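## Task

Three robots begin in separate rooms: r1 in decontamination, r2 in the clean workroom, r3 in the sterile store. The connecting doors are locked, but an open service window sits in each dividing wall. Move the steel instrument cassette from the decontamination room's table onto the sterile store's bench, using any number of robots. At the end the cassette must rest there on its own, with no robot holding or propping it, and every gripper released and moved away. No robot may fall over or be left leaning.

## Robot and tools

ROBOTS. r1, r2 and r3 are identical Hello Robot Stretch 3 units. Each has a two-wheel drive base (0.33 m long, 0.34 m wide, passive omni wheel at the rear), a lift on a mast, and one telescoping arm that reaches out to the robot's RIGHT side. The base cannot strafe; to move the gripper forward or back you drive the base. Turns pivot about the point midway between the drive wheels, 0.05 m behind the front edge. Stowed (arm in, wrist folded) a turn sweeps a 0.28 m radius; an unfolded level gripper sweeps wider.

FRAMES. Base frame: origin on the floor between the drive wheels, x forward, y left, z up. hand_pose is expressed in it, located where closed fingertips meet. Odometry frame is the base frame at scene start. Each robot reports only in its own frames, so relative positions between robots come only from images, lidar_m, wrist_depth_mm and head_depth_mm.

execute_actions. Argument "actions": a list holding one action or none (empty list just returns state and images). The action is an object keyed by robot name; each robot may get "base", "joints" and optionally "contact_limits". All motions in the action start together. "base" takes exactly one of: {"translate_m": d}, a relative straight drive in metres from the current base position, positive forward, range -1 to 1; or {"rotate_rad": d}, a relative turn on the spot in radians, positive counter-clockwise seen from above, range -3.2 to 3.2. "joints" holds absolute targets by name: lift_m 0 to 1.1 (arm height); arm_m 0 to 0.52 (extension); wrist_yaw_rad -1.345 to 4.42 (0 along the arm, positive toward the front, 3.0 folded over the base); wrist_pitch_rad -1.57 to 0.451 (0 level, negative tips fingers down); wrist_roll_rad -2.911 to 2.911 (0 fingers side by side); gripper_m -0.089 to 0.179 (larger is wider; actual fingertip gap is about 0.007 smaller near closed, 0.025 smaller wide open, zero below 0.007); head_pan_rad -3.953 to 1.73 (0 forward, positive left, -1.57 along the arm); head_tilt_rad -1.53 to 0.419 (negative looks down). "contact_limits": {"arm_m": effort percent 1 to 100}, stopping the arm once its motor effort hits that level. Argument "cameras": list of names like r1_head_camera, r2_nav_camera, r3_wrist_camera, or "all"; omitted/null means all, [] means none. Any unknown key, name or out-of-range value rejects the whole call and nothing moves. Actions cap at 15 s. Anything you omit may keep pushing toward its earlier target without showing it in the status.

wait: {"seconds": 0 to 10}; commands nothing, returns state and images. zoom_image: {"camera", "region": [x0,y0,x1,y1]} in pixels from the top-left, max 504 by 504, on a camera in the latest result. finished_scene: {"scene": n}; irreversible, reports success.

RESULTS. base_status and joint_status tell how each motion ended: "done" (for the base, wheels turned the commanded amount, slip included), "off_target" (stopped short, possibly still pushing), "contact_stop", "time_out", "torque_fault". After the last three the target is dropped; an arm or lift that contact-stopped goes slack until recommanded, and a slack lift may sink under load. on_its_own covers uncommanded joints; its "held at" is the held target, not the position. motor_effort is percent of maximum, positive toward higher values, peak in brackets; readings are noisy and biased. Wheel effort positive means pushing forward. base_odometry counts wheel turns; heading in -3.142 to 3.142; turned_by_wheels and turned_by_imu give turn since last result. base_tilt in degrees (forward/right positive) has a fixed bias up to ~4 degrees. lidar_m: 12 distances in metres from the base origin, 30-degree sectors starting straight ahead and going counter-clockwise (4th left, 7th behind, 10th right), at 0.17 m height, range 0.15 to 12 m, "-" for nothing; it sees other robots but not glass or its own body, and a low lift hides some sectors. wrist_depth_mm (45 to 1000) and head_depth_mm (280 to 4000, image sideways) are 7x7 grids of median depth from top-left.

GRIPPING. Command gripper_m below the object's width to grasp; release by commanding at least 0.02 above the touch value. Neither the reading nor "done" proves a grasp; check images. Over-squeezing triggers a stall guard that weakens the grip; send a different value to re-squeeze.

HAZARDS. Robots pressing into each other fails everything; no state line reports robot-robot contact, and a base already touching another robot presses hard with even millimetres more travel. Robots move independently and travel slightly different distances (up to 2.5 cm per metre), which matters if sharing a load. Fold or unfold the wrist only with lift_m 0.32 to 0.95, wrist_pitch_rad -0.4 and roll near 0; once folded the lift may go down to 0.25. With yaw below -0.4 keep pitch at -0.5 or lower. Pushing the arm into something rigid with the gripper above about 0.45 m, or a second push after a contact stop, can tip the robot; so can driving while holding or hooking something fixed, or snagging furniture (worst in reverse). If tilted, reverse the last move in small steps, free the gripper, and drop lift_m to about 0.2. Base, wrist and head have no contact stop; wrist servos shut off for 10 s after prolonged strain. Full speed (0.30 m/s, 1.9 rad/s) needs lift_m under 0.30, arm_m under 0.03 and wrist_yaw_rad over 2.54; otherwise 0.10 m/s and 0.63 rad/s. Loose objects may occasionally get nudged. Between replies robots hold the last command. Avoid drops, slams and hard shoves.

Each tool is called in YAML: its name, and indented under it one key for each argument.

## Session

execute_actions:
  actions: []

Scene clock: 0.00 s.
r1.base_odometry: x=+0.000 y=+0.000 heading=+0.000 (m, m, rad; r1's odometry frame)
r1.turned_by_wheels: +0.000 (rad since the last result)
r1.turned_by_imu: +0.000 (rad since the last result)
r1.base_tilt: forward=-1.8 right=+2.0 (deg)
r1.lidar_m: 2.47 0.84 0.84 1.19 1.18 1.16 0.88 0.85 0.89 1.27 1.65 1.75
r1.head_depth_mm: 1695 2313 2119 - - 2289 2287 / 1837 2570 2572 2747 2723 2604 2550 / 1912 2472 3134 3074 3094 3062 2714 / 1918 2455 3767 3774 3727 3696 2708 / 1896 2777 - - - - 2733 / 1895 2743 - - - 3935 2722 / 1889 2734 3859 3898 3829 3734 2734
r1.base_status: not commanded
r1.joint_positions: lift_m=+0.339 arm_m=-0.002 wrist_yaw_rad=+2.998 wrist_pitch_rad=-0.313 wrist_roll_rad=+0.007 gripper_m=+0.037 head_pan_rad=+0.001 head_tilt_rad=+0.000
r1.joint_status: not commanded
r1.motor_effort: left_wheel=+1 right_wheel=+0 lift_m=+19 arm_m=+0 wrist_yaw_rad=+0 wrist_pitch_rad=+5 wrist_roll_rad=+0 gripper_m=+0 head_pan_rad=+0 head_tilt_rad=+2 (%)
r1.hand_pose: x=+0.0125 y=+0.0913 z=+0.3759 quat_wxyz=(+0.161, +0.707, +0.060, +0.687) (m; r1's base frame)
r1.wrist_depth_mm: 898 - - - - - 683 / 942 - - - - - - / 993 - - - - - - / 983 - - - - - 982 / 832 834 886 823 854 792 792 / 669 668 - 650 - 666 644 / 577 555 - 561 549 556 556
r2.base_odometry: x=+0.000 y=+0.000 heading=+0.000 (m, m, rad; r2's odometry frame)
r2.turned_by_wheels: +0.000 (rad since the last result)
r2.turned_by_imu: +0.000 (rad since the last result)
r2.base_tilt: forward=-1.6 right=+1.3 (deg)
r2.lidar_m: 1.66 1.30 1.28 1.37 2.00 2.39 2.00 1.60 1.58 1.68 2.38 2.35
r2.head_depth_mm: 1942 2226 2250 2260 2291 2340 1950 / 1931 2419 2418 2444 2441 2473 1974 / 1931 2482 2520 2514 2588 2586 1982 / 1896 2176 2152 2157 2182 2191 2001 / 1786 1837 1880 1861 1864 1870 1832 / 1637 1643 1633 1646 1639 1634 1627 / 1458 1457 1459 1458 1438 1443 1447
r2.base_status: not commanded
r2.joint_positions: lift_m=+0.410 arm_m=-0.002 wrist_yaw_rad=+2.806 wrist_pitch_rad=-0.406 wrist_roll_rad=+0.004 gripper_m=+0.037 head_pan_rad=+0.005 head_tilt_rad=-0.020
r2.joint_status: not commanded
r2.motor_effort: left_wheel=-1 right_wheel=+0 lift_m=+40 arm_m=+0 wrist_yaw_rad=+0 wrist_pitch_rad=+5 wrist_roll_rad=+0 gripper_m=+0 head_pan_rad=+0 head_tilt_rad=+2 (%)
r2.hand_pose: x=+0.0532 y=+0.0707 z=+0.4255 quat_wxyz=(+0.257, +0.708, +0.025, +0.658) (m; r2's base frame)
r2.wrist_depth_mm: - - - - - - - / - - - - - - - / - - - - - - - / - 934 895 891 897 902 873 / 747 745 773 753 767 728 724 / 649 - 671 640 - 634 623 / 568 - 552 562 550 548 553
r3.base_odometry: x=+0.000 y=+0.000 heading=+0.000 (m, m, rad; r3's odometry frame)
r3.turned_by_wheels: +0.000 (rad since the last result)
r3.turned_by_imu: +0.000 (rad since the last result)
r3.base_tilt: forward=-0.1 right=+1.5 (deg)
r3.lidar_m: 1.96 1.62 1.62 1.11 0.93 0.93 1.05 1.20 1.19 1.15 0.77 3.61
r3.head_depth_mm: 2001 2831 3613 3585 3641 3391 2404 / 1999 2908 3106 3071 3114 3112 2380 / 1768 2676 2701 2739 2710 2744 2385 / 1770 2360 2366 2377 2379 2395 2313 / 2040 2109 2117 - 2310 2171 2149 / 1880 1927 1924 - - 1955 1965 / 1761 1756 1801 - - 1787 1801
r3.base_status: not commanded
r3.joint_positions: lift_m=+0.416 arm_m=-0.002 wrist_yaw_rad=+2.987 wrist_pitch_rad=-0.546 wrist_roll_rad=-0.015 gripper_m=+0.037 head_pan_rad=-0.011 head_tilt_rad=-0.011
r3.joint_status: not commanded
r3.motor_effort: left_wheel=+1 right_wheel=+0 lift_m=+26 arm_m=+1 wrist_yaw_rad=+1 wrist_pitch_rad=+4 wrist_roll_rad=+0 gripper_m=+0 head_pan_rad=+0 head_tilt_rad=+2 (%)
r3.hand_pose: x=+0.0105 y=+0.0607 z=+0.4012 quat_wxyz=(+0.242, +0.688, +0.140, +0.670) (m; r3's base frame)
r3.wrist_depth_mm: 742 - - - - - - / 791 - - - - - - / 821 930 - - - - 996 / 821 858 845 831 829 833 815 / 735 727 - 697 713 694 684 / 634 620 - 596 623 604 610 / 552 552 - - 517 530 522
pictures: r1_head_camera (sideways: a quarter turn clockwise sets it upright), r1_nav_camera (sideways: a quarter turn counterclockwise sets it upright), r1_wrist_camera, r2_head_camera (sideways: a quarter turn clockwise sets it upright), r2_nav_camera (sideways: a quarter turn counterclockwise sets it upright), r2_wrist_camera, r3_head_camera (sideways: a quarter turn clockwise sets it upright), r3_nav_camera (sideways: a quarter turn counterclockwise sets it upright), r3_wrist_camera
Images, in order (width x height): r1_head_camera 896x504, r1_nav_camera 672x504, r1_wrist_camera 644x364, r2_head_camera 896x504, r2_nav_camera 672x504, r2_wrist_camera 644x364, r3_head_camera 896x504, r3_nav_camera 672x504, r3_wrist_camera 644x364.

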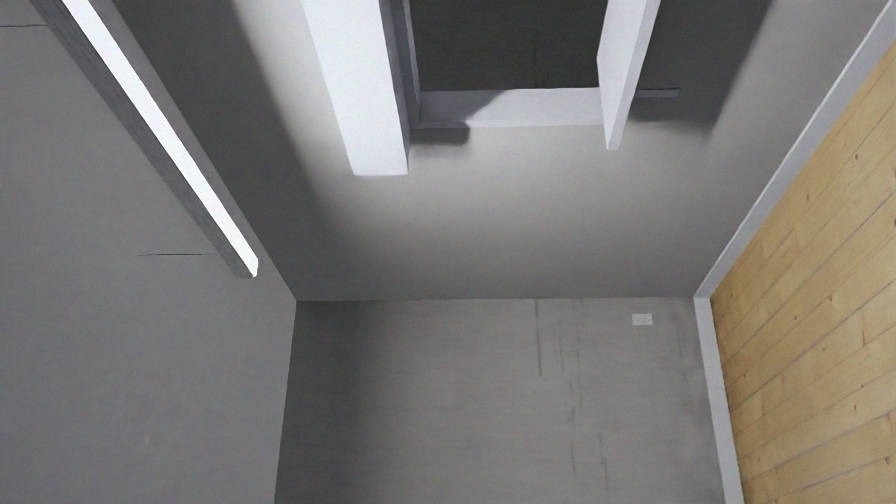

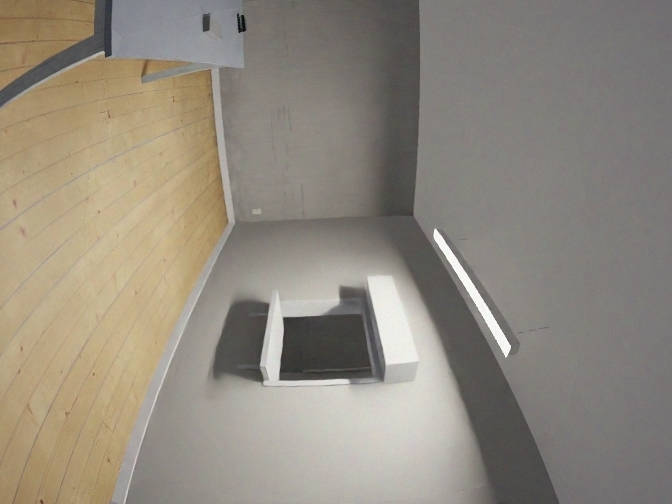

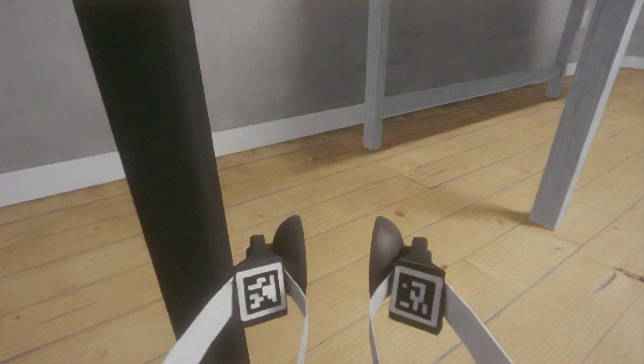

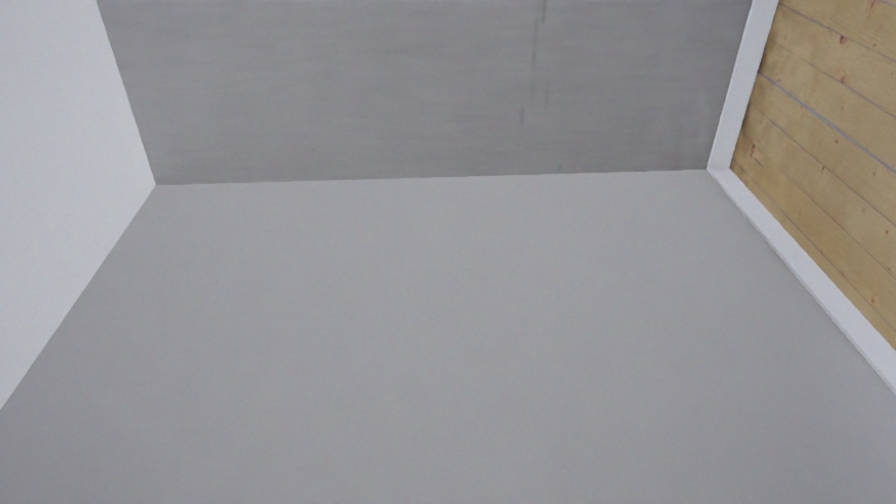

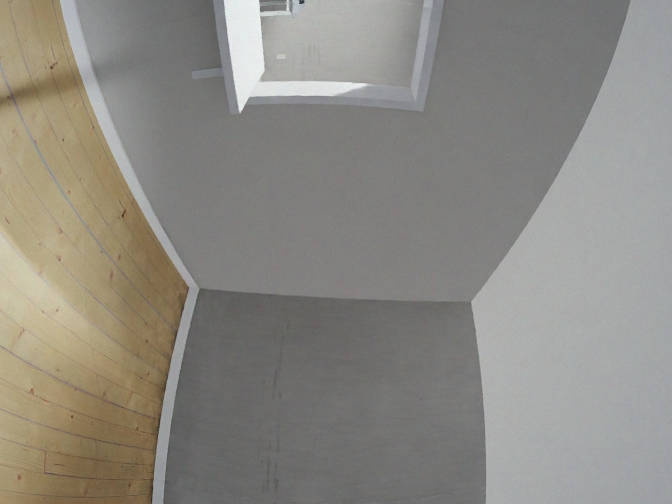

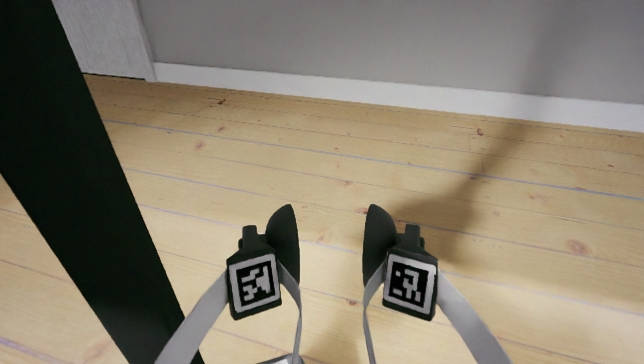

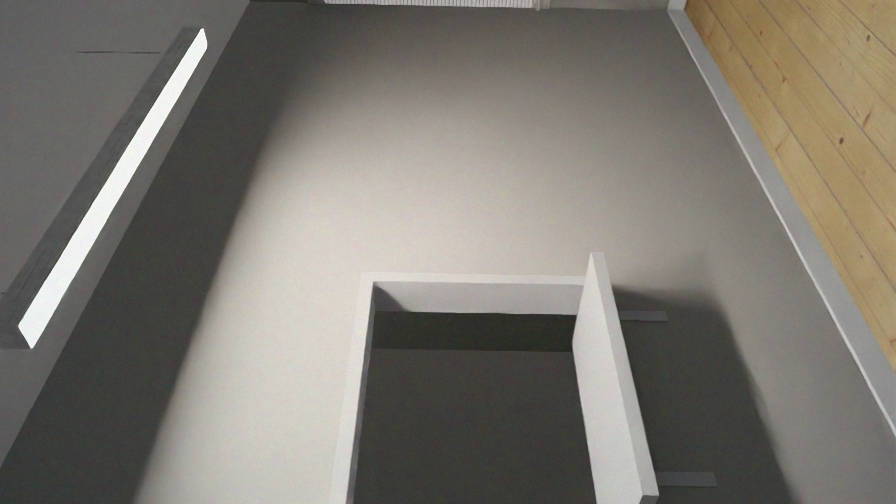

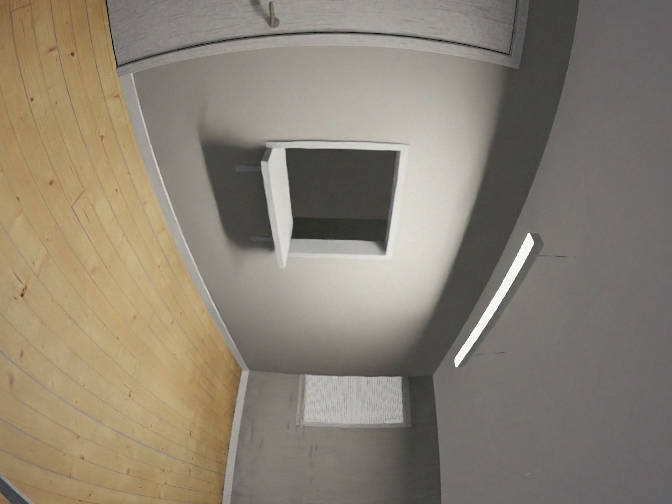

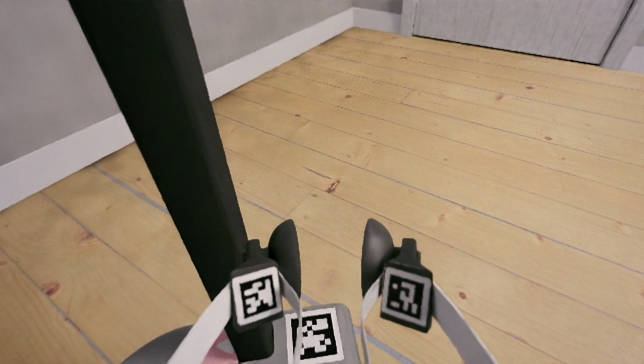

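execute_actions:
  actions:
    - {"r1":{"base":{"rotate_rad":0.47},"joints":{"head_pan_rad":0.35,"head_tilt_rad":-0.5}},"r2":{"base":{"rotate_rad":-0.6},"joints":{"head_pan_rad":-1.57,"head_tilt_rad":-0.3}},"r3":{"base":{"rotate_rad":-0.77},"joints":{"head_pan_rad":-0.4,"head_tilt_rad":-0.5}}}
  cameras: ["r1_head_camera","r1_nav_camera","r2_head_camera","r2_nav_camera","r3_head_camera","r3_nav_camera"]

Scene clock: 16.07 s.
r1.base_odometry: x=+0.000 y=+0.000 heading=+0.470 (m, m, rad; r1's odometry frame)
r1.turned_by_wheels: +0.470 (rad since the last result)
r1.turned_by_imu: +0.480 (rad since the last result)
r1.base_tilt: forward=-1.8 right=+2.0 (deg)
r1.lidar_m: 0.87 0.84 1.18 1.16 1.20 0.88 0.85 0.88 1.20 1.65 1.72 2.34
r1.head_depth_mm: 3382 3592 3850 3048 2195 1720 1413 / 3461 3747 2003 2423 2193 1713 1421 / 3569 3869 2016 1250 1028 1626 1380 / 3081 3316 2029 1257 994 1631 1386 / 2468 2570 2050 1264 1036 1731 1432 / 2031 2116 2115 1271 1760 1735 1426 / 1730 1800 1859 1272 1905 1641 1427
r1.base_status: done
r1.joint_positions: lift_m=+0.339 arm_m=-0.002 wrist_yaw_rad=+2.998 wrist_pitch_rad=-0.313 wrist_roll_rad=+0.007 gripper_m=+0.037 head_pan_rad=+0.343 head_tilt_rad=-0.494
r1.joint_status: all done
r1.motor_effort: left_wheel=-4(9) right_wheel=+2(6) lift_m=+20(19) arm_m=-1(0) wrist_yaw_rad=+1(0) wrist_pitch_rad=+5(5) wrist_roll_rad=+0(0) gripper_m=+0(0) head_pan_rad=+3(21) head_tilt_rad=-2(24) (%)
r1.hand_pose: x=+0.0125 y=+0.0913 z=+0.3759 quat_wxyz=(+0.161, +0.707, +0.060, +0.687) (m; r1's base frame)
r1.wrist_depth_mm: - - - - - - - / - - - - - - - / - - - - - - - / - - - - - - - / 834 837 881 824 853 803 806 / 683 664 - 668 - 663 651 / 565 560 - 565 559 570 547
r2.base_odometry: x=+0.000 y=+0.000 heading=-0.600 (m, m, rad; r2's odometry frame)
r2.turned_by_wheels: -0.600 (rad since the last result)
r2.turned_by_imu: -0.596 (rad since the last result)
r2.base_tilt: forward=-1.6 right=+1.3 (deg)
r2.lidar_m: 2.35 1.79 1.32 1.28 1.34 1.83 2.39 2.17 1.63 1.57 1.64 2.28
r2.head_depth_mm: 1170 - - 1651 1709 1794 1430 / 1167 - - 1632 1719 1795 1436 / 1165 - - 1650 1744 1800 1452 / 1165 - - 1644 1738 1820 1460 / 1167 1444 1529 1631 1733 1814 1456 / 1350 1430 1521 1629 1727 1817 1460 / 1349 1441 1525 1637 1731 1802 1474
r2.base_status: done
r2.joint_positions: lift_m=+0.410 arm_m=-0.002 wrist_yaw_rad=+2.806 wrist_pitch_rad=-0.406 wrist_roll_rad=+0.004 gripper_m=+0.037 head_pan_rad=-1.563 head_tilt_rad=-0.297
r2.joint_status: all done
r2.motor_effort: left_wheel=+4(11) right_wheel=-4(7) lift_m=+40(40) arm_m=+0(0) wrist_yaw_rad=+0(0) wrist_pitch_rad=+5(5) wrist_roll_rad=+0(1) gripper_m=+0(0) head_pan_rad=-5(47) head_tilt_rad=-3(20) (%)
r2.hand_pose: x=+0.0532 y=+0.0707 z=+0.4255 quat_wxyz=(+0.257, +0.708, +0.025, +0.658) (m; r2's base frame)
r2.wrist_depth_mm: - - - - - - - / - - - - - - - / - - - - - - - / - 915 905 919 896 874 876 / 741 765 794 747 766 741 726 / 659 - 673 640 - 626 632 / 568 - 556 563 552 549 543
r3.base_odometry: x=+0.000 y=+0.000 heading=-0.770 (m, m, rad; r3's odometry frame)
r3.turned_by_wheels: -0.770 (rad since the last result)
r3.turned_by_imu: -0.763 (rad since the last result)
r3.base_tilt: forward=-0.2 right=+1.6 (deg)
r3.lidar_m: 2.17 2.41 1.72 1.62 1.37 0.97 0.93 0.96 1.25 1.19 1.15 0.77
r3.head_depth_mm: 1582 1661 1730 1162 1874 1560 1365 / 1824 1930 1904 1153 1752 1636 1361 / 2145 2285 1772 1153 996 1640 1360 / 2587 2805 1757 1147 945 1548 1294 / 3279 3599 1757 1144 953 1537 1320 / 3376 3678 1732 1341 2061 1637 1349 / 3270 3498 3568 2625 2059 1635 1350
r3.base_status: done
r3.joint_positions: lift_m=+0.416 arm_m=-0.002 wrist_yaw_rad=+2.987 wrist_pitch_rad=-0.546 wrist_roll_rad=-0.015 gripper_m=+0.037 head_pan_rad=-0.393 head_tilt_rad=-0.494
r3.joint_status: all done
r3.motor_effort: left_wheel=+4(8) right_wheel=-5(9) lift_m=+26(27) arm_m=+1(1) wrist_yaw_rad=+0(0) wrist_pitch_rad=+4(4) wrist_roll_rad=+0(0) gripper_m=+1(0) head_pan_rad=-2(20) head_tilt_rad=-3(23) (%)
r3.hand_pose: x=+0.0105 y=+0.0607 z=+0.4012 quat_wxyz=(+0.242, +0.688, +0.140, +0.670) (m; r3's base frame)
r3.wrist_depth_mm: - - - - - - - / - - - - - - - / - - - - - 995 991 / 874 857 820 835 813 826 810 / 730 750 - 721 732 697 680 / 618 621 - 603 628 613 596 / 558 569 - - 534 529 533
pictures: r1_head_camera (sideways: a quarter turn clockwise sets it upright), r1_nav_camera (sideways: a quarter turn counterclockwise sets it upright), r2_head_camera (sideways: a quarter turn clockwise sets it upright), r2_nav_camera (sideways: a quarter turn counterclockwise sets it upright), r3_head_camera (sideways: a quarter turn clockwise sets it upright), r3_nav_camera (sideways: a quarter turn counterclockwise sets it upright)
Images, in order (width x height): r1_head_camera 896x504, r1_nav_camera 672x504, r2_head_camera 896x504, r2_nav_camera 672x504, r3_head_camera 896x504, r3_nav_camera 672x504.

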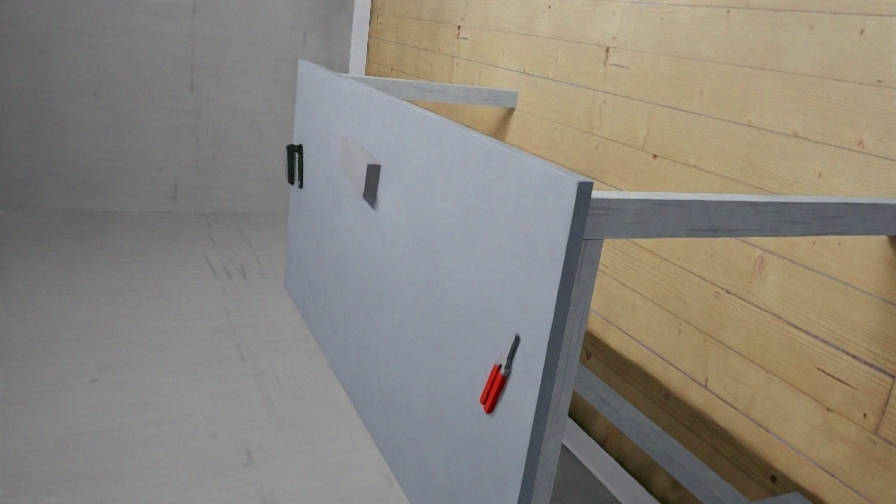

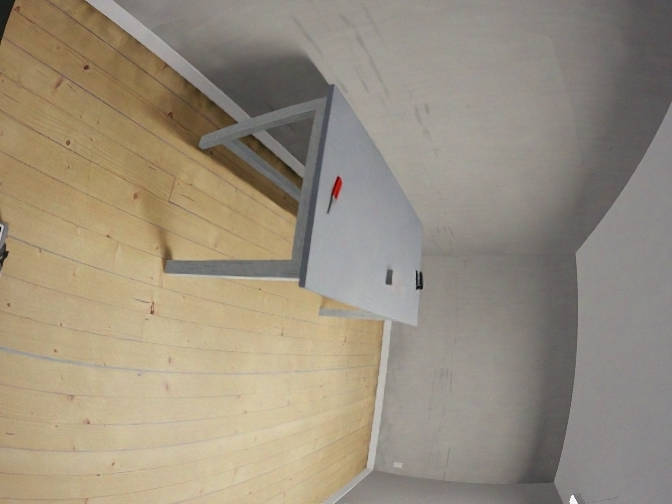

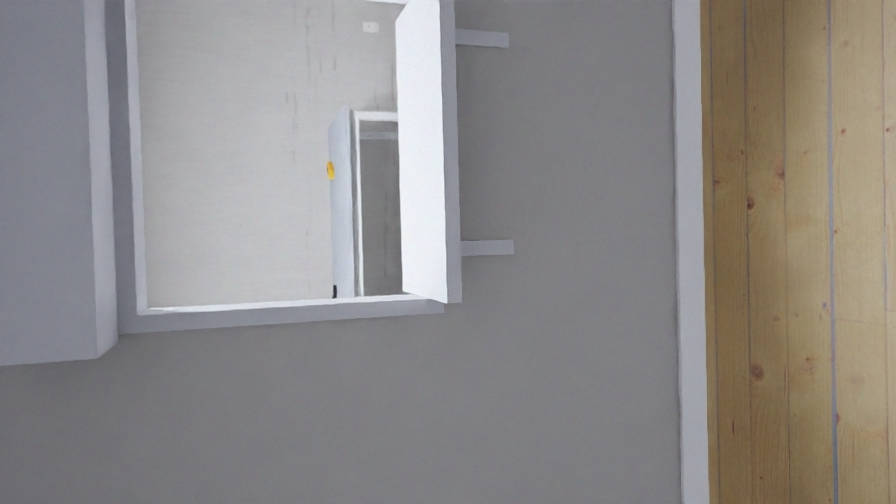

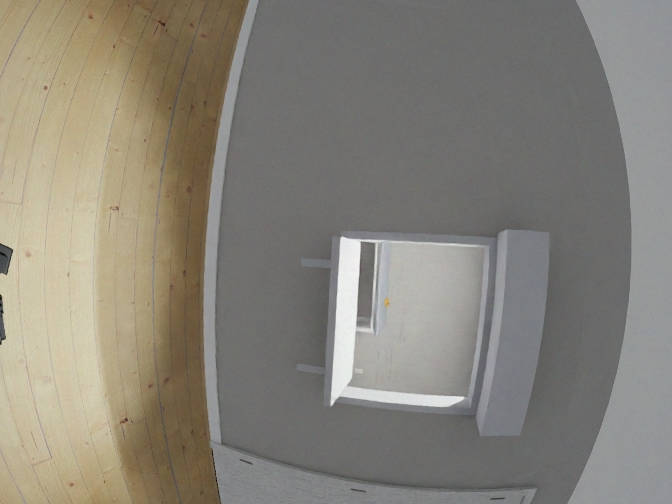

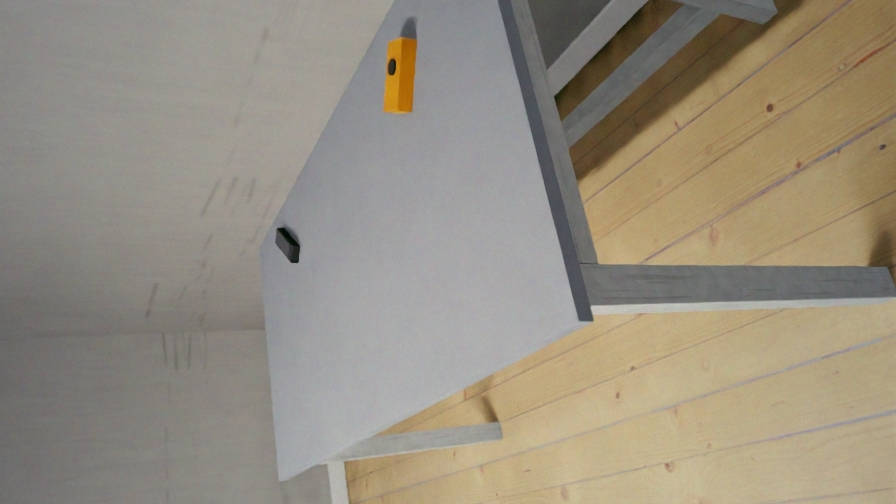

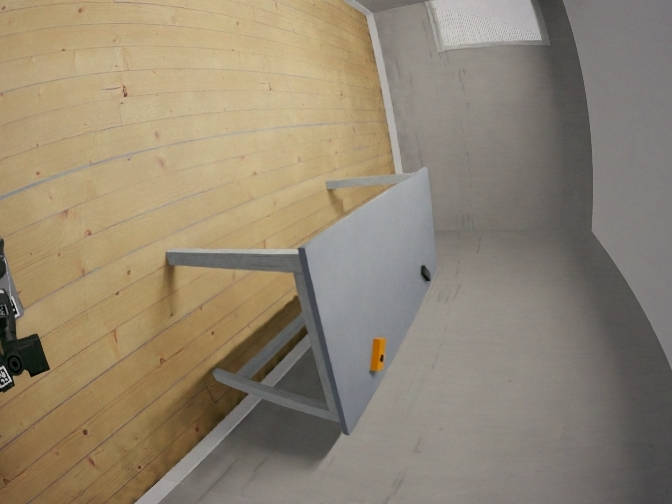

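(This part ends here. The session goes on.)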